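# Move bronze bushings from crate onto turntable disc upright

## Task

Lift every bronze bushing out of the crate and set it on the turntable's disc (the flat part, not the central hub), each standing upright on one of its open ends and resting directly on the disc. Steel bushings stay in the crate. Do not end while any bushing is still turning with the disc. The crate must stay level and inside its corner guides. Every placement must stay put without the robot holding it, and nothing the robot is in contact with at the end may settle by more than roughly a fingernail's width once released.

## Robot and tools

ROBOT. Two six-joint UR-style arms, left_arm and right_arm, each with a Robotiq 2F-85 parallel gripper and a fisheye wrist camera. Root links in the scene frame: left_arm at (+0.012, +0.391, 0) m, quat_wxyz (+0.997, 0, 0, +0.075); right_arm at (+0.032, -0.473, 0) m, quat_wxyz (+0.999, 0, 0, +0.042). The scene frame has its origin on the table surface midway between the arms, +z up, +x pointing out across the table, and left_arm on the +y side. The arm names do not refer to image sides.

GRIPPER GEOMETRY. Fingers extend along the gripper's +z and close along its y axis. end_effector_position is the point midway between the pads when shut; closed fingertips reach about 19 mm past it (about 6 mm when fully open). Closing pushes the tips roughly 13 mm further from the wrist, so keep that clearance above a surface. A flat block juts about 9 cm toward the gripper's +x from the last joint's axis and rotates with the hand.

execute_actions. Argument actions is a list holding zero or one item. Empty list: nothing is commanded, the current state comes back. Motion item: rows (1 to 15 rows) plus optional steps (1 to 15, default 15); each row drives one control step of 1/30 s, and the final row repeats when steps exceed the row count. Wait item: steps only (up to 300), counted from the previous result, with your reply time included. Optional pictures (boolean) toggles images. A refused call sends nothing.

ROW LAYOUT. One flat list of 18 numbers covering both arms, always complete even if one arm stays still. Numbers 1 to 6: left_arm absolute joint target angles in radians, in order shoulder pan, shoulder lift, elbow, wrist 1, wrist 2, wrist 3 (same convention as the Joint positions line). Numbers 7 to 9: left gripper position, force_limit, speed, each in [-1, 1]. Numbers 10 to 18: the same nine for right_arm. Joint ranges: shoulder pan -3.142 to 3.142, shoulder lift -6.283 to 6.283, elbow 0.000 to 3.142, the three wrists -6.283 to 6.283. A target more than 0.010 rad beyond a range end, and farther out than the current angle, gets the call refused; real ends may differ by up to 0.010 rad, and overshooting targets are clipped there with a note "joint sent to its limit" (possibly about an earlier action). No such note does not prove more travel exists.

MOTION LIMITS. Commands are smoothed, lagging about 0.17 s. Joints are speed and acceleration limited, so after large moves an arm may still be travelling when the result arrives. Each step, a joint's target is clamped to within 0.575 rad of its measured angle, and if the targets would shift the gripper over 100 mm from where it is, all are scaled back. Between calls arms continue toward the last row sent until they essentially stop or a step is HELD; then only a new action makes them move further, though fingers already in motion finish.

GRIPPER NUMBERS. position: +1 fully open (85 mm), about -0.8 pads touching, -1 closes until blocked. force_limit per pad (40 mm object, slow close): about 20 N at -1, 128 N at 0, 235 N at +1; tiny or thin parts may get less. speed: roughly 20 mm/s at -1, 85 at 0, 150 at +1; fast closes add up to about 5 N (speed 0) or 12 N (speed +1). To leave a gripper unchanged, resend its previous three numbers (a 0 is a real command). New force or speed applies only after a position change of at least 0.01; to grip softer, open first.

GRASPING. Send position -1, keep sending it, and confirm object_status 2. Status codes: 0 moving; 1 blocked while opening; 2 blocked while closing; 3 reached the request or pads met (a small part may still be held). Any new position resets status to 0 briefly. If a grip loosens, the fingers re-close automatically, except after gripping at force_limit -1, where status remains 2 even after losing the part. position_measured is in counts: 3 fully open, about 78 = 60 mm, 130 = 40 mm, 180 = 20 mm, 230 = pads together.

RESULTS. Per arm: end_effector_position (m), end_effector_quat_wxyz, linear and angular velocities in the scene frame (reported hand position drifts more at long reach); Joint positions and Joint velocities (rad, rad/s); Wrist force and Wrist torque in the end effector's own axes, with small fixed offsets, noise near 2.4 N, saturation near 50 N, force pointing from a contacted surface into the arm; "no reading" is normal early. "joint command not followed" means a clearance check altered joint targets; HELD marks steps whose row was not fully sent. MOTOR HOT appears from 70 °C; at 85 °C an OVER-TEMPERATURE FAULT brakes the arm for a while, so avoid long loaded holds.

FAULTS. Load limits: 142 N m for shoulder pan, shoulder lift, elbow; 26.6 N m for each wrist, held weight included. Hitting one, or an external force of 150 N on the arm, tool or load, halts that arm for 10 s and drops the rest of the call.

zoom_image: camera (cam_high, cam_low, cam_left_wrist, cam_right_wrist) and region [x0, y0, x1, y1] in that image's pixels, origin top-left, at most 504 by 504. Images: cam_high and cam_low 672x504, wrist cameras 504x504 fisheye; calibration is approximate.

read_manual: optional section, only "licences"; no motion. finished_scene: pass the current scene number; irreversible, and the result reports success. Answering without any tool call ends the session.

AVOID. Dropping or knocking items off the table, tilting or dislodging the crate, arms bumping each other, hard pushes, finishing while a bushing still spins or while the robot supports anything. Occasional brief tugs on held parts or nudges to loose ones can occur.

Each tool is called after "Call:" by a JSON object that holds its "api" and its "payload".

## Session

Call:
{"api": "execute_actions", "payload": {"actions": []}}

Scene clock: 0.00 s of 7600.00 s.
left_arm: end_effector_position=(+0.3035, -0.0900, +0.1259) position_measured=3 object_status=3 end_effector_quat_wxyz=(-0.120, -0.515, +0.849, +0.022) end_effector_velocity=(-0.000, +0.000, -0.000) end_effector_angular_velocity=(+0.001, -0.000, -0.000) | right_arm: end_effector_position=(+0.4464, -0.4467, +0.2769) position_measured=3 object_status=3 end_effector_quat_wxyz=(-0.480, +0.623, +0.292, +0.544) end_effector_velocity=(-0.000, -0.000, +0.000) end_effector_angular_velocity=(-0.001, -0.000, +0.001)
Joint positions: left_arm=[-1.299 -1.294  1.783 -2.045 -1.814 -2.237] | right_arm=[-1.064 -1.474  2.081 -0.508 -0.571  0.201]
Joint velocities: left_arm=[-0.    -0.     0.001  0.     0.     0.   ] | right_arm=[-0.    -0.001 -0.     0.    -0.001  0.   ]
Wrist force (N, on the end effector, along its own x y z axes, offset not removed): no reading
Wrist torque (N m, same axes, about the end effector's origin, offset not removed): no reading
camera_calibration (this result's frames):
cam_left_wrist: T_world_to_cam=[[-0.87388, 0.442002, 0.202405, 0.274832], [0.473954, 0.86726, 0.152404, -0.0693192], [-0.108175, 0.229114, -0.96737, 0.326701], [0, 0, 0, 1]] pos_world=[0.308366, -0.136211, 0.270978]
cam_right_wrist: T_world_to_cam=[[0.892338, -0.322706, -0.315585, -0.446933], [-0.371963, -0.129679, -0.919145, 0.376647], [0.255689, 0.937574, -0.235752, 0.520492], [0, 0, 0, 1]] pos_world=[0.40583, -0.583384, 0.327855]

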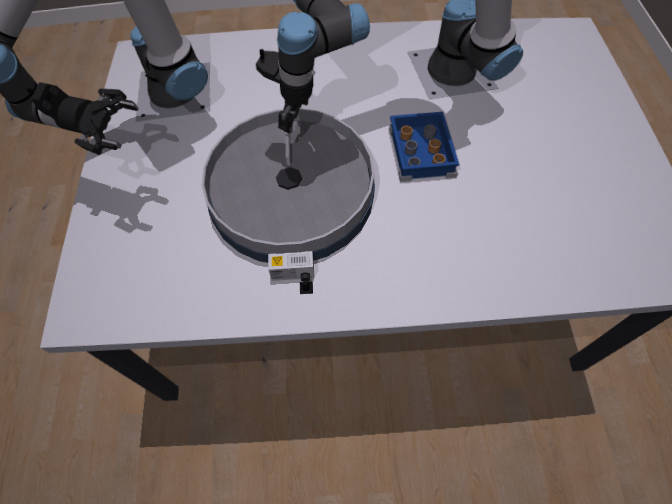

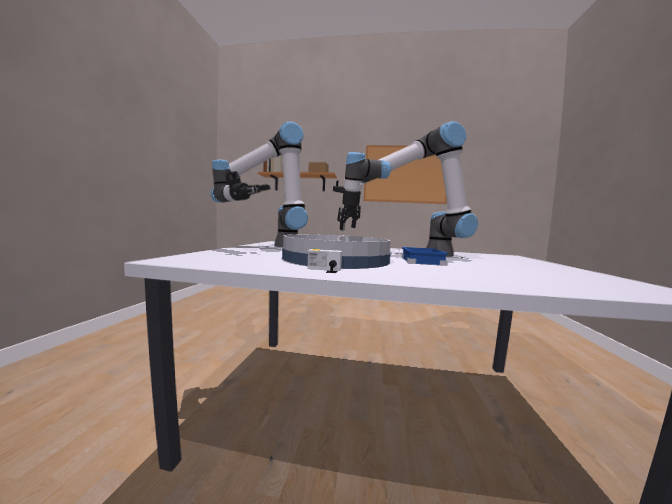

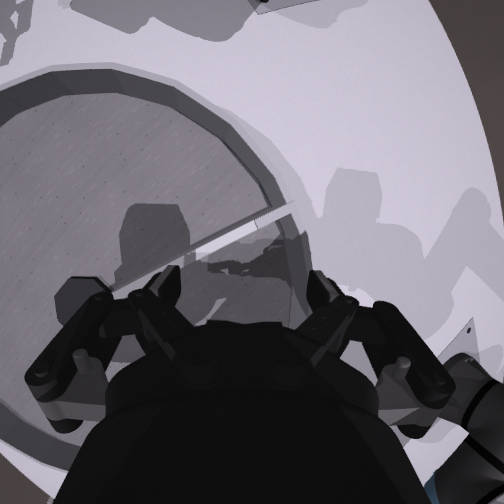

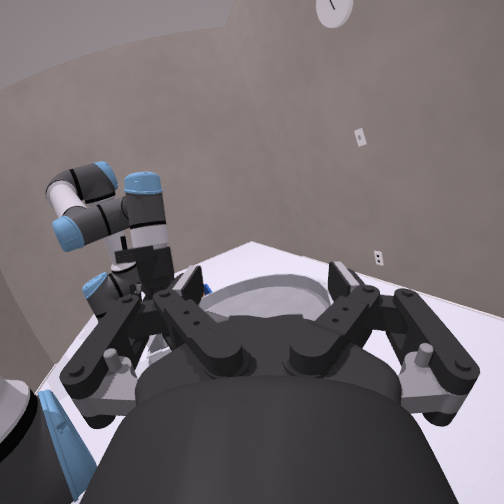

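Call:
{"api": "zoom_image", "payload": {"camera": "cam_high", "region": [370, 100, 480, 200]}}

Region (370, 100, 480, 200) of cam_high's 672x504 image, scaled by 4.582, with more detail than that image has; it fills the top 458 rows of this view, and the rest is white.

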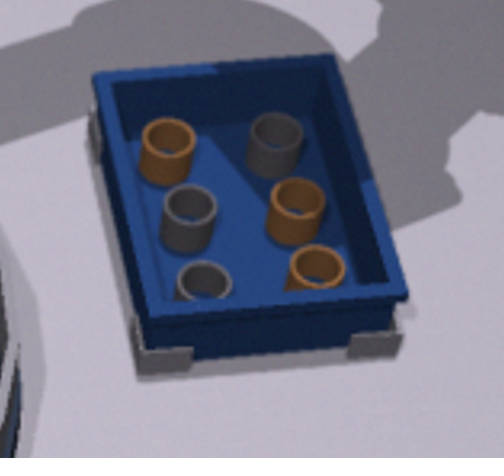

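Call:
{"api": "execute_actions", "payload": {"actions": [{"rows":[[-1.173,-1.99,2.3087,-1.89,-1.571,-0.287,1,-0.5,0,-1.064,-1.474,2.081,-0.508,-0.571,0.201,1,0,0]],"steps":15}], "pictures": false}}

Call:
{"api": "execute_actions", "payload": {"actions": [{"rows":[[-1.173,-1.99,2.3087,-1.89,-1.571,-0.287,0.075,-0.5,0,-1.064,-1.474,2.081,-0.508,-0.571,0.201,1,0,0]],"steps":5}], "pictures": false}}

Call:
{"api": "execute_actions", "payload": {"actions": [{"rows":[[-1.173,-1.8784,2.4578,-2.1502,-1.571,-0.287,0.075,-0.5,0,-1.064,-1.474,2.081,-0.508,-0.571,0.201,1,0,0]],"steps":15}], "pictures": false}}

Call:
{"api": "execute_actions", "payload": {"actions": [{"steps":10}]}}

Call:
{"api": "zoom_image", "payload": {"camera": "cam_left_wrist", "region": [140, 150, 350, 330]}}

Scene clock: 24.80 s of 7600.00 s.
left_arm: end_effector_position=(+0.2904, +0.1617, +0.1615) position_measured=3 object_status=3 end_effector_quat_wxyz=(-0.020, -0.244, +0.970, +0.005) end_effector_velocity=(-0.084, +0.436, +0.010) end_effector_angular_velocity=(-0.095, -0.389, -2.334) | right_arm: end_effector_position=(+0.4466, -0.4471, +0.2769) position_measured=3 object_status=3 end_effector_quat_wxyz=(-0.480, +0.623, +0.291, +0.545) end_effector_velocity=(-0.000, -0.000, +0.000) end_effector_angular_velocity=(-0.001, -0.001, +0.000)
Joint positions: left_arm=[-1.19  -1.863  2.224 -1.911 -1.606 -1.532] | right_arm=[-1.064 -1.474  2.081 -0.508 -0.571  0.201]
Joint velocities: left_arm=[ 0.17  -1.24   0.839  0.21   0.338  2.499] | right_arm=[-0.    -0.001 -0.001 -0.    -0.001  0.   ]
Wrist force (N, on the end effector, along its own x y z axes, offset not removed): left_arm=[-2.4 5.1 3.3] | right_arm=[1.4 -1.3 -0.6]
Wrist torque (N m, same axes, about the end effector's origin, offset not removed): left_arm=[0.43 0.31 -0.01] | right_arm=[-0.20 -0.34 0.10]
Steps of this call (steps 1 to 729: nothing new was sent; steps 730 to 744: all 15 steps of this action). Readings (joint positions | what the end effector reports):
730: left_arm=[-1.298 -1.294 1.783 -2.045 -1.814 -2.237] | right_arm=[-1.064 -1.474 2.081 -0.508 -0.571 0.201] | left_arm position_measured=3 object_status=3 | right_arm position_measured=3 object_status=3
731: left_arm=[-1.293 -1.303 1.791 -2.038 -1.806 -2.228] | right_arm=[-1.064 -1.474 2.081 -0.508 -0.571 0.201] | left_arm position_measured=3 object_status=3 | right_arm position_measured=3 object_status=3
733: left_arm=[-1.275 -1.367 1.852 -2.017 -1.772 -2.164] | right_arm=[-1.064 -1.474 2.081 -0.508 -0.571 0.201] | left_arm position_measured=3 object_status=3 | right_arm position_measured=3 object_status=3
737: left_arm=[-1.243 -1.535 1.988 -1.978 -1.711 -1.995] | right_arm=[-1.064 -1.474 2.081 -0.508 -0.571 0.201] | left_arm position_measured=3 object_status=3 | right_arm position_measured=3 object_status=3
744: the state above

Scene clock: 24.97 s of 7600.00 s.
left_arm: end_effector_position=(+0.2833, +0.1972, +0.1608) position_measured=20 object_status=0 end_effector_quat_wxyz=(-0.004, -0.028, +1.000, -0.000) end_effector_velocity=(-0.016, +0.080, -0.006) end_effector_angular_velocity=(-0.020, -0.078, -2.685) | right_arm: end_effector_position=(+0.4466, -0.4471, +0.2769) position_measured=3 object_status=3 end_effector_quat_wxyz=(-0.480, +0.623, +0.291, +0.545) end_effector_velocity=(-0.001, +0.000, -0.000) end_effector_angular_velocity=(+0.001, -0.000, +0.002)
Joint positions: left_arm=[-1.176 -1.966  2.293 -1.894 -1.577 -1.083] | right_arm=[-1.064 -1.474  2.081 -0.508 -0.571  0.201]
Joint velocities: left_arm=[ 0.032 -0.238  0.159  0.04   0.065  2.717] | right_arm=[-0.     0.001  0.     0.    -0.002 -0.001]
Wrist force (N, on the end effector, along its own x y z axes, offset not removed): left_arm=[-0.2 3.9 1.7] | right_arm=[-1.3 -1.9 0.6]
Wrist torque (N m, same axes, about the end effector's origin, offset not removed): left_arm=[0.40 -0.01 0.02] | right_arm=[-0.28 0.20 -0.01]
Steps of this call (steps 1 to 5: all 5 steps of this action). Readings (joint positions | what the end effector reports):
1: left_arm=[-1.185 -1.899 2.248 -1.905 -1.596 -1.446] | right_arm=[-1.064 -1.474 2.081 -0.508 -0.571 0.201] | left_arm position_measured=3 object_status=0 | right_arm position_measured=3 object_status=3
2: left_arm=[-1.182 -1.925 2.265 -1.901 -1.589 -1.357] | right_arm=[-1.064 -1.474 2.081 -0.508 -0.571 0.201] | left_arm position_measured=4 object_status=0 | right_arm position_measured=3 object_status=3
4: left_arm=[-1.177 -1.957 2.287 -1.896 -1.580 -1.175] | right_arm=[-1.064 -1.474 2.081 -0.508 -0.571 0.201] | left_arm position_measured=13 object_status=0 | right_arm position_measured=3 object_status=3
5: the state above

Scene clock: 25.47 s of 7600.00 s.
left_arm: end_effector_position=(+0.2816, +0.2052, +0.0859) position_measured=118 object_status=0 end_effector_quat_wxyz=(-0.000, +0.354, +0.935, +0.000) end_effector_velocity=(+0.000, -0.000, -0.009) end_effector_angular_velocity=(-0.007, -0.004, -0.117) | right_arm: end_effector_position=(+0.4466, -0.4471, +0.2769) position_measured=3 object_status=3 end_effector_quat_wxyz=(-0.480, +0.623, +0.291, +0.545) end_effector_velocity=(+0.000, -0.000, -0.000) end_effector_angular_velocity=(+0.000, +0.001, -0.001)
Joint positions: left_arm=[-1.173 -1.88   2.456 -2.146 -1.571 -0.299] | right_arm=[-1.064 -1.474  2.081 -0.508 -0.571  0.201]
Joint velocities: left_arm=[-0.     0.015  0.022 -0.045  0.     0.117] | right_arm=[ 0.     0.    -0.    -0.     0.001  0.001]
Wrist force (N, on the end effector, along its own x y z axes, offset not removed): left_arm=[2.3 1.3 3.2] | right_arm=[0.0 -1.4 1.2]
Wrist torque (N m, same axes, about the end effector's origin, offset not removed): left_arm=[0.02 -0.39 -0.03] | right_arm=[-0.23 -0.04 -0.02]
Steps of this call (steps 1 to 15: all 15 steps of this action). Readings (joint positions | what the end effector reports):
1: left_arm=[-1.175 -1.973 2.298 -1.893 -1.576 -0.990] | right_arm=[-1.064 -1.474 2.081 -0.508 -0.571 0.201] | left_arm position_measured=27 object_status=0 | right_arm position_measured=3 object_status=3
2: left_arm=[-1.175 -1.969 2.309 -1.901 -1.574 -0.896] | right_arm=[-1.064 -1.474 2.081 -0.508 -0.571 0.201] | left_arm position_measured=34 object_status=0 | right_arm position_measured=3 object_status=3
4: left_arm=[-1.174 -1.933 2.367 -1.971 -1.573 -0.709] | right_arm=[-1.064 -1.474 2.081 -0.508 -0.571 0.201] | left_arm position_measured=49 object_status=0 | right_arm position_measured=3 object_status=3
8: left_arm=[-1.173 -1.892 2.435 -2.102 -1.571 -0.412] | right_arm=[-1.064 -1.474 2.081 -0.508 -0.571 0.201] | left_arm position_measured=79 object_status=0 | right_arm position_measured=3 object_status=3
15: the state above

Scene clock: 25.80 s of 7600.00 s.
left_arm: end_effector_position=(+0.2816, +0.2052, +0.0851) position_measured=120 object_status=3 end_effector_quat_wxyz=(-0.000, +0.360, +0.933, -0.000) end_effector_velocity=(+0.000, -0.000, -0.000) end_effector_angular_velocity=(-0.001, -0.001, -0.005) | right_arm: end_effector_position=(+0.4466, -0.4471, +0.2769) position_measured=3 object_status=3 end_effector_quat_wxyz=(-0.480, +0.623, +0.291, +0.545) end_effector_velocity=(-0.000, +0.000, -0.000) end_effector_angular_velocity=(+0.001, -0.000, +0.001)
Joint positions: left_arm=[-1.173 -1.878  2.458 -2.15  -1.571 -0.287] | right_arm=[-1.064 -1.474  2.081 -0.508 -0.571  0.201]
Joint velocities: left_arm=[ 0.     0.     0.001 -0.002  0.001  0.006] | right_arm=[ 0.     0.002 -0.     0.    -0.001 -0.001]
Wrist force (N, on the end effector, along its own x y z axes, offset not removed): left_arm=[0.4 1.8 2.9] | right_arm=[0.2 -1.8 0.8]
Wrist torque (N m, same axes, about the end effector's origin, offset not removed): left_arm=[0.10 -0.08 -0.03] | right_arm=[-0.24 -0.15 -0.04]
Steps of this call (steps 1 to 10: the robot went on to your last target). Readings (joint positions | what the end effector reports):
1: left_arm=[-1.173 -1.879 2.456 -2.147 -1.571 -0.295] | right_arm=[-1.064 -1.474 2.081 -0.508 -0.571 0.201] | left_arm position_measured=119 object_status=0 | right_arm position_measured=3 object_status=3
2: left_arm=[-1.173 -1.879 2.457 -2.148 -1.571 -0.293] | right_arm=[-1.064 -1.474 2.081 -0.508 -0.571 0.201] | left_arm position_measured=119 object_status=0 | right_arm position_measured=3 object_status=3
4: left_arm=[-1.173 -1.879 2.457 -2.149 -1.571 -0.290] | right_arm=[-1.064 -1.474 2.081 -0.508 -0.571 0.201] | left_arm position_measured=120 object_status=0 | right_arm position_measured=3 object_status=3
8: left_arm=[-1.173 -1.879 2.458 -2.150 -1.571 -0.288] | right_arm=[-1.064 -1.474 2.081 -0.508 -0.571 0.201] | left_arm position_measured=120 object_status=0 | right_arm position_measured=3 object_status=3
10: the state above
camera_calibration (this result's frames):
cam_left_wrist: T_world_to_cam=[[0.645266, 0.763055, 0.0371422, -0.34616], [0.712981, -0.618958, 0.329468, -0.0861653], [0.274392, -0.186113, -0.943436, 0.192591], [0, 0, 0, 1]] pos_world=[0.231954, 0.24665, 0.222943]
cam_right_wrist: T_world_to_cam=[[0.892147, -0.323551, -0.31526, -0.44763], [-0.371821, -0.129586, -0.919215, 0.376677], [0.256559, 0.937295, -0.235913, 0.520338], [0, 0, 0, 1]] pos_world=[0.405911, -0.583729, 0.327882]

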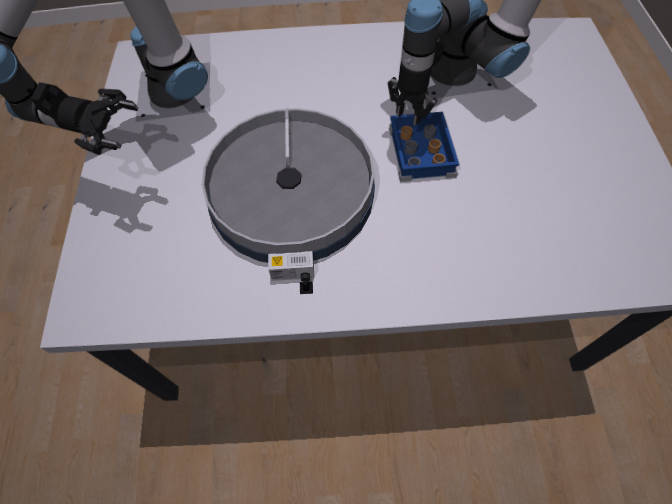

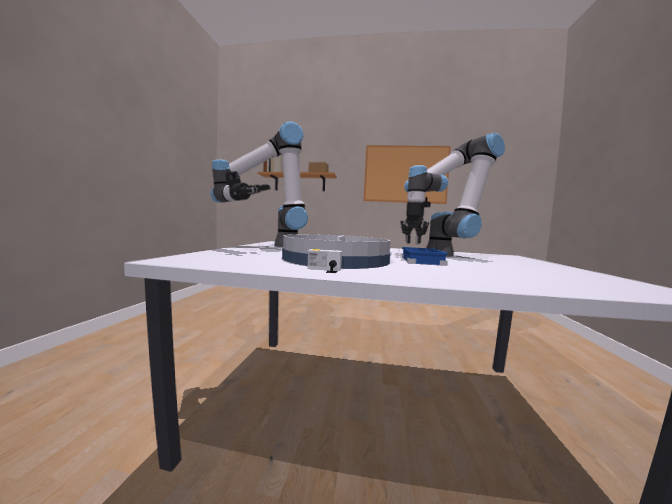

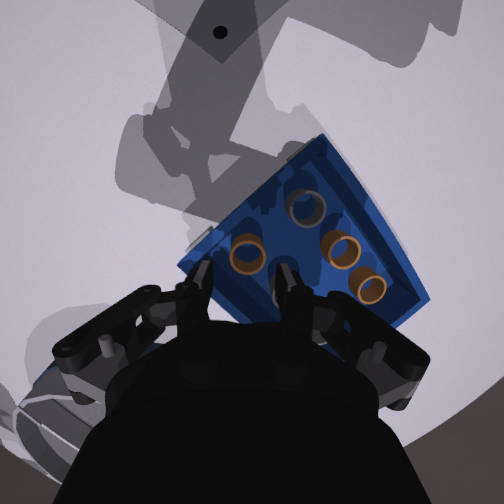

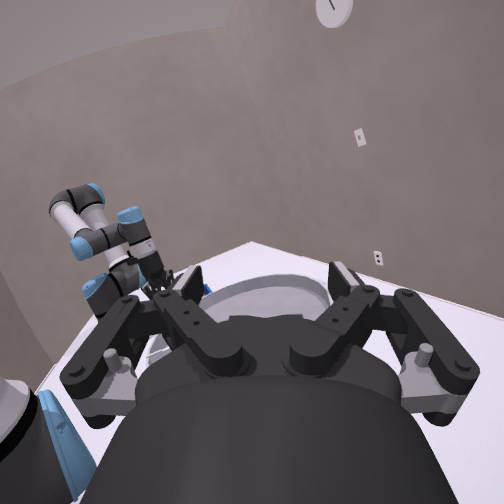

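Region (140, 150, 350, 330) of cam_left_wrist's 504x504 image, scaled by 2.400, with more detail than that image has; it fills the top 432 rows of this view, and the rest is white.

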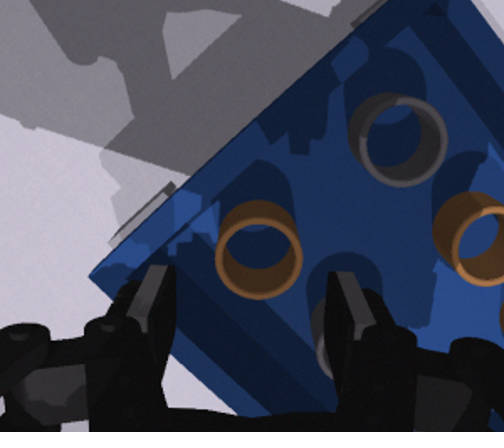

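Call:
{"api": "execute_actions", "payload": {"actions": [{"rows":[[-1.161,-1.822,2.5013,-2.2501,-1.571,-0.275,0.075,-0.5,0,-1.064,-1.474,2.081,-0.508,-0.571,0.201,1,0,0]],"steps":6}], "pictures": false}}

Call:
{"api": "execute_actions", "payload": {"actions": [{"rows":[[-1.161,-1.7545,2.5407,-2.357,-1.571,-0.275,0.075,-0.5,0,-1.064,-1.474,2.081,-0.508,-0.571,0.201,1,0,0]],"steps":13}], "pictures": false}}

Call:
{"api": "execute_actions", "payload": {"actions": [{"rows":[[-1.161,-1.7545,2.5407,-2.357,-1.571,-0.275,-1,-0.5,-0.3,-1.064,-1.474,2.081,-0.508,-0.571,0.201,1,0,0]],"steps":15}], "pictures": false}}

Call:
{"api": "execute_actions", "payload": {"actions": [{"rows":[[-1.161,-1.8784,2.4578,-2.1502,-1.571,-0.275,-1,-0.5,-0.3,-1.064,-1.474,2.081,-0.508,-0.571,0.201,1,0,0]],"steps":7}], "pictures": false}}

Call:
{"api": "execute_actions", "payload": {"actions": [{"rows":[[-1.161,-1.99,2.3087,-1.89,-1.571,-0.5,-1,-0.5,-0.3,-1.064,-1.474,2.081,-0.508,-0.571,0.201,1,0,0]],"steps":9}], "pictures": false}}

Call:
{"api": "execute_actions", "payload": {"actions": [{"rows":[[-1.122,-1.331,1.716,-1.956,-1.571,-1.1,-1,-0.5,-0.3,-1.064,-1.474,2.081,-0.508,-0.571,0.201,1,0,0]],"steps":15}], "pictures": false}}

Call:
{"api": "execute_actions", "payload": {"actions": [{"steps":4}], "pictures": false}}

Call:
{"api": "execute_actions", "payload": {"actions": [{"rows":[[-1.122,-1.2513,1.817,-2.1365,-1.571,-1.1,-1,-0.5,-0.3,-1.064,-1.474,2.081,-0.508,-0.571,0.201,1,0,0]],"steps":15}], "pictures": false}}

Call:
{"api": "execute_actions", "payload": {"actions": [{"rows":[[-1.122,-1.2473,1.8205,-2.144,-1.571,-1.1,-1,-0.5,-0.3,-1.064,-1.474,2.081,-0.508,-0.571,0.201,1,0,0]],"steps":10}], "pictures": false}}

Scene clock: 46.67 s of 7600.00 s.
left_arm: end_effector_position=(+0.2831, +0.2082, +0.0656) position_measured=120 object_status=3 end_effector_quat_wxyz=(-0.001, +0.360, +0.933, +0.001) end_effector_velocity=(+0.008, +0.003, -0.058) end_effector_angular_velocity=(-0.022, -0.014, -0.000) | right_arm: end_effector_position=(+0.4466, -0.4471, +0.2769) position_measured=3 object_status=3 end_effector_quat_wxyz=(-0.480, +0.623, +0.291, +0.545) end_effector_velocity=(-0.000, +0.000, -0.000) end_effector_angular_velocity=(+0.001, +0.001, +0.002)
Joint positions: left_arm=[-1.164 -1.836  2.491 -2.223 -1.571 -0.278] | right_arm=[-1.064 -1.474  2.081 -0.508 -0.571  0.201]
Joint velocities: left_arm=[ 0.027  0.139  0.105 -0.271  0.001  0.027] | right_arm=[ 0.001  0.001  0.    -0.    -0.001  0.   ]
Wrist force (N, on the end effector, along its own x y z axes, offset not removed): left_arm=[3.0 1.8 2.6] | right_arm=[0.4 -2.2 -0.3]
Wrist torque (N m, same axes, about the end effector's origin, offset not removed): left_arm=[0.19 -0.46 0.07] | right_arm=[-0.37 -0.08 -0.04]
Steps of this call (steps 1 to 30: the robot went on to your last target; steps 31 to 620: nothing new was sent; steps 621 to 626: all 6 steps of this action). Readings (joint positions | what the end effector reports):
621: left_arm=[-1.173 -1.878 2.458 -2.151 -1.571 -0.287] | right_arm=[-1.064 -1.474 2.081 -0.508 -0.571 0.201] | left_arm position_measured=120 object_status=3 | right_arm position_measured=3 object_status=3
622: left_arm=[-1.171 -1.871 2.464 -2.159 -1.571 -0.285] | right_arm=[-1.064 -1.474 2.081 -0.508 -0.571 0.201] | left_arm position_measured=120 object_status=3 | right_arm position_measured=3 object_status=3
624: left_arm=[-1.166 -1.849 2.481 -2.198 -1.571 -0.280] | right_arm=[-1.064 -1.474 2.081 -0.508 -0.571 0.201] | left_arm position_measured=120 object_status=3 | right_arm position_measured=3 object_status=3
626: the state above

Scene clock: 47.10 s of 7600.00 s.
left_arm: end_effector_position=(+0.2838, +0.2085, +0.0356) position_measured=120 object_status=3 end_effector_quat_wxyz=(-0.000, +0.360, +0.933, +0.000) end_effector_velocity=(-0.000, -0.001, -0.006) end_effector_angular_velocity=(-0.003, -0.001, -0.000) | right_arm: end_effector_position=(+0.4466, -0.4471, +0.2769) position_measured=3 object_status=3 end_effector_quat_wxyz=(-0.480, +0.623, +0.291, +0.545) end_effector_velocity=(-0.000, +0.000, +0.000) end_effector_angular_velocity=(-0.001, -0.000, +0.001)
Joint positions: left_arm=[-1.161 -1.756  2.54  -2.354 -1.571 -0.275] | right_arm=[-1.064 -1.474  2.081 -0.508 -0.571  0.201]
Joint velocities: left_arm=[-0.     0.017  0.01  -0.03  -0.001 -0.   ] | right_arm=[-0.    -0.001  0.    -0.    -0.001  0.   ]
Wrist force (N, on the end effector, along its own x y z axes, offset not removed): left_arm=[1.6 0.2 0.6] | right_arm=[0.0 -1.8 1.8]
Wrist torque (N m, same axes, about the end effector's origin, offset not removed): left_arm=[0.02 -0.26 0.03] | right_arm=[-0.27 -0.03 -0.01]
Steps of this call (steps 1 to 13: all 13 steps of this action). Readings (joint positions | what the end effector reports):
1: left_arm=[-1.163 -1.831 2.494 -2.232 -1.571 -0.277] | right_arm=[-1.064 -1.474 2.081 -0.508 -0.571 0.201] | left_arm position_measured=120 object_status=3 | right_arm position_measured=3 object_status=3
2: left_arm=[-1.162 -1.821 2.502 -2.246 -1.571 -0.276] | right_arm=[-1.064 -1.474 2.081 -0.508 -0.571 0.201] | left_arm position_measured=120 object_status=3 | right_arm position_measured=3 object_status=3
4: left_arm=[-1.162 -1.791 2.520 -2.293 -1.571 -0.276] | right_arm=[-1.064 -1.474 2.081 -0.508 -0.571 0.201] | left_arm position_measured=120 object_status=3 | right_arm position_measured=3 object_status=3
8: left_arm=[-1.161 -1.764 2.535 -2.341 -1.571 -0.275] | right_arm=[-1.064 -1.474 2.081 -0.508 -0.571 0.201] | left_arm position_measured=120 object_status=3 | right_arm position_measured=3 object_status=3
13: the state above

Scene clock: 47.60 s of 7600.00 s.
left_arm: end_effector_position=(+0.2839, +0.2084, +0.0351) position_measured=154 object_status=2 end_effector_quat_wxyz=(+0.000, +0.360, +0.933, -0.000) end_effector_velocity=(-0.000, -0.000, +0.000) end_effector_angular_velocity=(-0.001, +0.000, -0.000) | right_arm: end_effector_position=(+0.4466, -0.4471, +0.2769) position_measured=3 object_status=3 end_effector_quat_wxyz=(-0.480, +0.623, +0.291, +0.545) end_effector_velocity=(+0.000, -0.000, +0.000) end_effector_angular_velocity=(-0.001, -0.001, -0.000)
Joint positions: left_arm=[-1.161 -1.755  2.541 -2.357 -1.571 -0.275] | right_arm=[-1.064 -1.474  2.081 -0.508 -0.571  0.201]
Joint velocities: left_arm=[ 0.    -0.001 -0.     0.001 -0.001  0.   ] | right_arm=[-0.    -0.    -0.    -0.     0.    -0.001]
Wrist force (N, on the end effector, along its own x y z axes, offset not removed): left_arm=[2.9 2.7 -20.4] | right_arm=[1.0 -2.6 0.7]
Wrist torque (N m, same axes, about the end effector's origin, offset not removed): left_arm=[0.18 0.02 -0.04] | right_arm=[-0.40 -0.23 -0.11]
Steps of this call (steps 1 to 15: all 15 steps of this action). Readings (joint positions | what the end effector reports):
1: left_arm=[-1.161 -1.756 2.540 -2.355 -1.571 -0.275] | right_arm=[-1.064 -1.474 2.081 -0.508 -0.571 0.201] | left_arm position_measured=120 object_status=0 | right_arm position_measured=3 object_status=3
2: left_arm=[-1.161 -1.755 2.540 -2.355 -1.571 -0.275] | right_arm=[-1.064 -1.474 2.081 -0.508 -0.571 0.201] | left_arm position_measured=120 object_status=0 | right_arm position_measured=3 object_status=3
4: left_arm=[-1.161 -1.755 2.540 -2.356 -1.571 -0.275] | right_arm=[-1.064 -1.474 2.081 -0.508 -0.571 0.201] | left_arm position_measured=127 object_status=0 | right_arm position_measured=3 object_status=3
8: left_arm=[-1.161 -1.755 2.541 -2.357 -1.571 -0.275] | right_arm=[-1.064 -1.474 2.081 -0.508 -0.571 0.201] | left_arm position_measured=149 object_status=0 | right_arm position_measured=3 object_status=3
15: the state above

Scene clock: 47.83 s of 7600.00 s.
left_arm: end_effector_position=(+0.2857, +0.2056, +0.0758) position_measured=155 object_status=2 end_effector_quat_wxyz=(+0.003, +0.360, +0.933, -0.003) end_effector_velocity=(-0.017, +0.027, +0.093) end_effector_angular_velocity=(+0.068, +0.043, +0.001) | right_arm: end_effector_position=(+0.4466, -0.4471, +0.2769) position_measured=3 object_status=3 end_effector_quat_wxyz=(-0.480, +0.623, +0.291, +0.545) end_effector_velocity=(-0.000, +0.000, +0.000) end_effector_angular_velocity=(-0.000, +0.000, +0.001)
Joint positions: left_arm=[-1.161 -1.853  2.473 -2.199 -1.571 -0.275] | right_arm=[-1.064 -1.474  2.081 -0.508 -0.571  0.201]
Joint velocities: left_arm=[ 0.001 -0.256 -0.156  0.492 -0.    -0.   ] | right_arm=[ 0.    -0.001  0.     0.    -0.001  0.   ]
Wrist force (N, on the end effector, along its own x y z axes, offset not removed): left_arm=[0.5 0.8 -0.5] | right_arm=[1.5 -2.7 -0.3]
Wrist torque (N m, same axes, about the end effector's origin, offset not removed): left_arm=[-0.02 0.00 -0.16] | right_arm=[-0.50 -0.32 -0.04]
Steps of this call (steps 1 to 7: all 7 steps of this action). Readings (joint positions | what the end effector reports):
1: left_arm=[-1.161 -1.755 2.540 -2.357 -1.571 -0.275] | right_arm=[-1.064 -1.474 2.081 -0.508 -0.571 0.201] | left_arm position_measured=154 object_status=2 | right_arm position_measured=3 object_status=3
2: left_arm=[-1.161 -1.763 2.533 -2.348 -1.571 -0.275] | right_arm=[-1.064 -1.474 2.081 -0.508 -0.571 0.201] | left_arm position_measured=154 object_status=2 | right_arm position_measured=3 object_status=3
4: left_arm=[-1.161 -1.810 2.500 -2.283 -1.571 -0.275] | right_arm=[-1.064 -1.474 2.081 -0.508 -0.571 0.201] | left_arm position_measured=155 object_status=2 | right_arm position_measured=3 object_status=3
7: the state above

Scene clock: 48.13 s of 7600.00 s.
left_arm: end_effector_position=(+0.2856, +0.2057, +0.1523) position_measured=155 object_status=2 end_effector_quat_wxyz=(+0.003, +0.266, +0.964, -0.003) end_effector_velocity=(-0.016, +0.025, +0.079) end_effector_angular_velocity=(+0.063, +0.042, +0.279) | right_arm: end_effector_position=(+0.4466, -0.4471, +0.2769) position_measured=3 object_status=3 end_effector_quat_wxyz=(-0.480, +0.623, +0.291, +0.545) end_effector_velocity=(-0.000, +0.000, +0.000) end_effector_angular_velocity=(-0.000, -0.000, +0.002)
Joint positions: left_arm=[-1.161 -1.978  2.325 -1.926 -1.571 -0.472] | right_arm=[-1.064 -1.474  2.081 -0.508 -0.571  0.201]
Joint velocities: left_arm=[-0.    -0.124 -0.167  0.367  0.    -0.279] | right_arm=[ 0.    -0.    -0.     0.    -0.002  0.   ]
Wrist force (N, on the end effector, along its own x y z axes, offset not removed): left_arm=[1.4 -0.6 1.8] | right_arm=[-0.2 -3.0 0.2]
Wrist torque (N m, same axes, about the end effector's origin, offset not removed): left_arm=[-0.13 -0.28 -0.10] | right_arm=[-0.49 -0.01 -0.06]
Steps of this call (steps 1 to 9: all 9 steps of this action). Readings (joint positions | what the end effector reports):
1: left_arm=[-1.161 -1.861 2.468 -2.184 -1.571 -0.275] | right_arm=[-1.064 -1.474 2.081 -0.508 -0.571 0.201] | left_arm position_measured=155 object_status=2 | right_arm position_measured=3 object_status=3
2: left_arm=[-1.161 -1.875 2.457 -2.165 -1.571 -0.284] | right_arm=[-1.064 -1.474 2.081 -0.508 -0.571 0.201] | left_arm position_measured=155 object_status=2 | right_arm position_measured=3 object_status=3
4: left_arm=[-1.161 -1.923 2.399 -2.083 -1.571 -0.352] | right_arm=[-1.064 -1.474 2.081 -0.508 -0.571 0.201] | left_arm position_measured=155 object_status=2 | right_arm position_measured=3 object_status=3
8: left_arm=[-1.161 -1.973 2.332 -1.941 -1.571 -0.461] | right_arm=[-1.064 -1.474 2.081 -0.508 -0.571 0.201] | left_arm position_measured=155 object_status=2 | right_arm position_measured=3 object_status=3
9: the state above

Scene clock: 48.63 s of 7600.00 s.
left_arm: end_effector_position=(+0.4217, +0.0238, +0.1715) position_measured=155 object_status=2 end_effector_quat_wxyz=(+0.002, -0.026, +1.000, -0.003) end_effector_velocity=(+0.186, -0.240, -0.101) end_effector_angular_velocity=(+0.055, +0.042, +0.752) | right_arm: end_effector_position=(+0.4466, -0.4471, +0.2769) position_measured=3 object_status=3 end_effector_quat_wxyz=(-0.480, +0.623, +0.291, +0.545) end_effector_velocity=(+0.000, -0.000, +0.000) end_effector_angular_velocity=(-0.000, -0.000, -0.000)
Joint positions: left_arm=[-1.126 -1.411  1.786 -1.952 -1.571 -1.028] | right_arm=[-1.064 -1.474  2.081 -0.508 -0.571  0.201]
Joint velocities: left_arm=[ 0.035  0.814 -0.706 -0.039  0.001 -0.717] | right_arm=[-0.  0. -0.  0.  0. -0.]
Wrist force (N, on the end effector, along its own x y z axes, offset not removed): left_arm=[-1.5 -2.4 3.9] | right_arm=[0.1 -2.9 -0.4]
Wrist torque (N m, same axes, about the end effector's origin, offset not removed): left_arm=[-0.41 0.03 -0.06] | right_arm=[-0.47 -0.13 0.00]
Steps of this call (steps 1 to 15: all 15 steps of this action). Readings (joint positions | what the end effector reports):
1: left_arm=[-1.161 -1.981 2.320 -1.916 -1.571 -0.481] | right_arm=[-1.064 -1.474 2.081 -0.508 -0.571 0.201] | left_arm position_measured=155 object_status=2 | right_arm position_measured=3 object_status=3
2: left_arm=[-1.158 -1.975 2.308 -1.915 -1.571 -0.495] | right_arm=[-1.064 -1.474 2.081 -0.508 -0.571 0.201] | left_arm position_measured=155 object_status=2 | right_arm position_measured=3 object_status=3
4: left_arm=[-1.152 -1.909 2.237 -1.922 -1.571 -0.568] | right_arm=[-1.064 -1.474 2.081 -0.508 -0.571 0.201] | left_arm position_measured=155 object_status=2 | right_arm position_measured=3 object_status=3
8: left_arm=[-1.141 -1.721 2.061 -1.934 -1.571 -0.746] | right_arm=[-1.064 -1.474 2.081 -0.508 -0.571 0.201] | left_arm position_measured=155 object_status=2 | right_arm position_measured=3 object_status=3
15: the state above

Scene clock: 48.77 s of 7600.00 s.
left_arm: end_effector_position=(+0.4353, +0.0063, +0.1634) position_measured=155 object_status=2 end_effector_quat_wxyz=(+0.000, -0.054, +0.999, -0.001) end_effector_velocity=(+0.048, -0.061, -0.031) end_effector_angular_velocity=(+0.013, +0.009, +0.197) | right_arm: end_effector_position=(+0.4466, -0.4471, +0.2769) position_measured=3 object_status=3 end_effector_quat_wxyz=(-0.480, +0.623, +0.291, +0.545) end_effector_velocity=(-0.000, +0.000, +0.000) end_effector_angular_velocity=(-0.001, -0.002, +0.000)
Joint positions: left_arm=[-1.123 -1.352  1.734 -1.955 -1.571 -1.081] | right_arm=[-1.064 -1.474  2.081 -0.508 -0.571  0.201]
Joint velocities: left_arm=[ 0.01   0.21  -0.183 -0.011  0.    -0.187] | right_arm=[-0.    -0.001  0.     0.    -0.001 -0.002]
Wrist force (N, on the end effector, along its own x y z axes, offset not removed): left_arm=[0.0 1.6 4.1] | right_arm=[-1.6 -2.8 1.3]
Wrist torque (N m, same axes, about the end effector's origin, offset not removed): left_arm=[0.14 -0.08 0.00] | right_arm=[-0.41 0.21 -0.07]
Steps of this call (steps 1 to 4: the robot went on to your last target). Readings (joint positions | what the end effector reports):
1: left_arm=[-1.125 -1.388 1.766 -1.953 -1.571 -1.048] | right_arm=[-1.064 -1.474 2.081 -0.508 -0.571 0.201] | left_arm position_measured=155 object_status=2 | right_arm position_measured=3 object_status=3
2: left_arm=[-1.124 -1.372 1.752 -1.954 -1.571 -1.063] | right_arm=[-1.064 -1.474 2.081 -0.508 -0.571 0.201] | left_arm position_measured=155 object_status=2 | right_arm position_measured=3 object_status=3
4: the state above

Scene clock: 49.27 s of 7600.00 s.
left_arm: end_effector_position=(+0.4401, +0.0002, +0.0889) position_measured=155 object_status=2 end_effector_quat_wxyz=(-0.000, -0.064, +0.998, +0.000) end_effector_velocity=(+0.000, -0.001, -0.009) end_effector_angular_velocity=(-0.003, -0.002, -0.001) | right_arm: end_effector_position=(+0.4466, -0.4471, +0.2769) position_measured=3 object_status=3 end_effector_quat_wxyz=(-0.480, +0.623, +0.291, +0.545) end_effector_velocity=(+0.000, -0.000, -0.000) end_effector_angular_velocity=(+0.001, +0.001, -0.002)
Joint positions: left_arm=[-1.122 -1.252  1.816 -2.134 -1.571 -1.1  ] | right_arm=[-1.064 -1.474  2.081 -0.508 -0.571  0.201]
Joint velocities: left_arm=[-0.     0.011  0.012 -0.027 -0.     0.001] | right_arm=[-0.001  0.001 -0.    -0.     0.001  0.   ]
Wrist force (N, on the end effector, along its own x y z axes, offset not removed): left_arm=[-0.8 -0.1 4.3] | right_arm=[0.9 -3.2 1.4]
Wrist torque (N m, same axes, about the end effector's origin, offset not removed): left_arm=[-0.15 0.04 0.01] | right_arm=[-0.44 -0.11 -0.08]
Steps of this call (steps 1 to 15: all 15 steps of this action). Readings (joint positions | what the end effector reports):
1: left_arm=[-1.123 -1.345 1.729 -1.956 -1.571 -1.087] | right_arm=[-1.064 -1.474 2.081 -0.508 -0.571 0.201] | left_arm position_measured=155 object_status=2 | right_arm position_measured=3 object_status=3
2: left_arm=[-1.122 -1.333 1.733 -1.965 -1.571 -1.091] | right_arm=[-1.064 -1.474 2.081 -0.508 -0.571 0.201] | left_arm position_measured=155 object_status=2 | right_arm position_measured=3 object_status=3
4: left_arm=[-1.122 -1.297 1.768 -2.025 -1.571 -1.095] | right_arm=[-1.064 -1.474 2.081 -0.508 -0.571 0.201] | left_arm position_measured=155 object_status=2 | right_arm position_measured=3 object_status=3
8: left_arm=[-1.122 -1.263 1.804 -2.108 -1.571 -1.099] | right_arm=[-1.064 -1.474 2.081 -0.508 -0.571 0.201] | left_arm position_measured=155 object_status=2 | right_arm position_measured=3 object_status=3
15: the state above

Scene clock: 49.60 s of 7600.00 s.
left_arm: end_effector_position=(+0.4402, +0.0001, +0.0852) position_measured=155 object_status=2 end_effector_quat_wxyz=(-0.000, -0.064, +0.998, -0.000) end_effector_velocity=(-0.000, -0.000, -0.002) end_effector_angular_velocity=(-0.000, +0.001, +0.001) | right_arm: end_effector_position=(+0.4466, -0.4471, +0.2769) position_measured=3 object_status=3 end_effector_quat_wxyz=(-0.480, +0.623, +0.291, +0.545) end_effector_velocity=(+0.001, -0.000, -0.000) end_effector_angular_velocity=(+0.001, +0.001, -0.003)
Joint positions: left_arm=[-1.122 -1.248  1.82  -2.143 -1.571 -1.1  ] | right_arm=[-1.064 -1.474  2.081 -0.508 -0.571  0.201]
Joint velocities: left_arm=[-0.     0.003  0.003 -0.005 -0.001 -0.001] | right_arm=[0.    0.    0.    0.    0.003 0.   ]
Wrist force (N, on the end effector, along its own x y z axes, offset not removed): left_arm=[2.6 2.4 2.7] | right_arm=[1.3 -2.7 -0.3]
Wrist torque (N m, same axes, about the end effector's origin, offset not removed): left_arm=[0.27 -0.55 0.06] | right_arm=[-0.43 -0.27 -0.04]
Steps of this call (steps 1 to 10: all 10 steps of this action). Readings (joint positions | what the end effector reports):
1: left_arm=[-1.122 -1.252 1.816 -2.135 -1.571 -1.100] | right_arm=[-1.064 -1.474 2.081 -0.508 -0.571 0.201] | left_arm position_measured=155 object_status=2 | right_arm position_measured=3 object_status=3
2: left_arm=[-1.122 -1.251 1.817 -2.137 -1.571 -1.100] | right_arm=[-1.064 -1.474 2.081 -0.508 -0.571 0.201] | left_arm position_measured=155 object_status=2 | right_arm position_measured=3 object_status=3
4: left_arm=[-1.122 -1.249 1.819 -2.140 -1.571 -1.100] | right_arm=[-1.064 -1.474 2.081 -0.508 -0.571 0.201] | left_arm position_measured=155 object_status=2 | right_arm position_measured=3 object_status=3
8: left_arm=[-1.122 -1.248 1.820 -2.143 -1.571 -1.100] | right_arm=[-1.064 -1.474 2.081 -0.508 -0.571 0.201] | left_arm position_measured=155 object_status=2 | right_arm position_measured=3 object_status=3
10: the state above

Call:
{"api": "execute_actions", "payload": {"actions": [{"rows":[[-1.122,-1.2448,1.8227,-2.1487,-1.571,-1.1,-1,-0.5,-0.3,-1.064,-1.474,2.081,-0.508,-0.571,0.201,1,0,0]],"steps":10}], "pictures": false}}

Scene clock: 57.80 s of 7600.00 s.
left_arm: end_effector_position=(+0.4402, +0.0001, +0.0833) position_measured=155 object_status=2 end_effector_quat_wxyz=(-0.000, -0.064, +0.998, -0.000) end_effector_velocity=(+0.000, -0.000, -0.001) end_effector_angular_velocity=(-0.000, -0.002, -0.001) | right_arm: end_effector_position=(+0.4466, -0.4471, +0.2769) position_measured=3 object_status=3 end_effector_quat_wxyz=(-0.480, +0.623, +0.291, +0.545) end_effector_velocity=(+0.000, -0.000, +0.000) end_effector_angular_velocity=(-0.001, -0.000, -0.001)
Joint positions: left_arm=[-1.122 -1.245  1.822 -2.149 -1.571 -1.1  ] | right_arm=[-1.064 -1.474  2.081 -0.508 -0.571  0.201]
Joint velocities: left_arm=[-0.     0.001  0.001 -0.003  0.001  0.001] | right_arm=[ 0.    -0.    -0.    -0.     0.001  0.   ]
Wrist force (N, on the end effector, along its own x y z axes, offset not removed): left_arm=[1.8 0.6 -9.5] | right_arm=[0.8 -2.6 0.3]
Wrist torque (N m, same axes, about the end effector's origin, offset not removed): left_arm=[0.07 -0.09 0.11] | right_arm=[-0.42 -0.17 -0.06]
Steps of this call (steps 1 to 15: the robot went on to your last target; steps 16 to 236: nothing new was sent; steps 237 to 246: all 10 steps of this action). Readings (joint positions | what the end effector reports):
237: left_arm=[-1.122 -1.247 1.821 -2.144 -1.571 -1.100] | right_arm=[-1.064 -1.474 2.081 -0.508 -0.571 0.201] | left_arm position_measured=155 object_status=2 | right_arm position_measured=3 object_status=3
238: left_arm=[-1.122 -1.247 1.821 -2.145 -1.571 -1.100] | right_arm=[-1.064 -1.474 2.081 -0.508 -0.571 0.201] | left_arm position_measured=155 object_status=2 | right_arm position_measured=3 object_status=3
240: left_arm=[-1.122 -1.246 1.822 -2.147 -1.571 -1.100] | right_arm=[-1.064 -1.474 2.081 -0.508 -0.571 0.201] | left_arm position_measured=155 object_status=2 | right_arm position_measured=3 object_status=3
244: left_arm=[-1.122 -1.245 1.822 -2.148 -1.571 -1.100] | right_arm=[-1.064 -1.474 2.081 -0.508 -0.571 0.201] | left_arm position_measured=155 object_status=2 | right_arm position_measured=3 object_status=3
246: the state above


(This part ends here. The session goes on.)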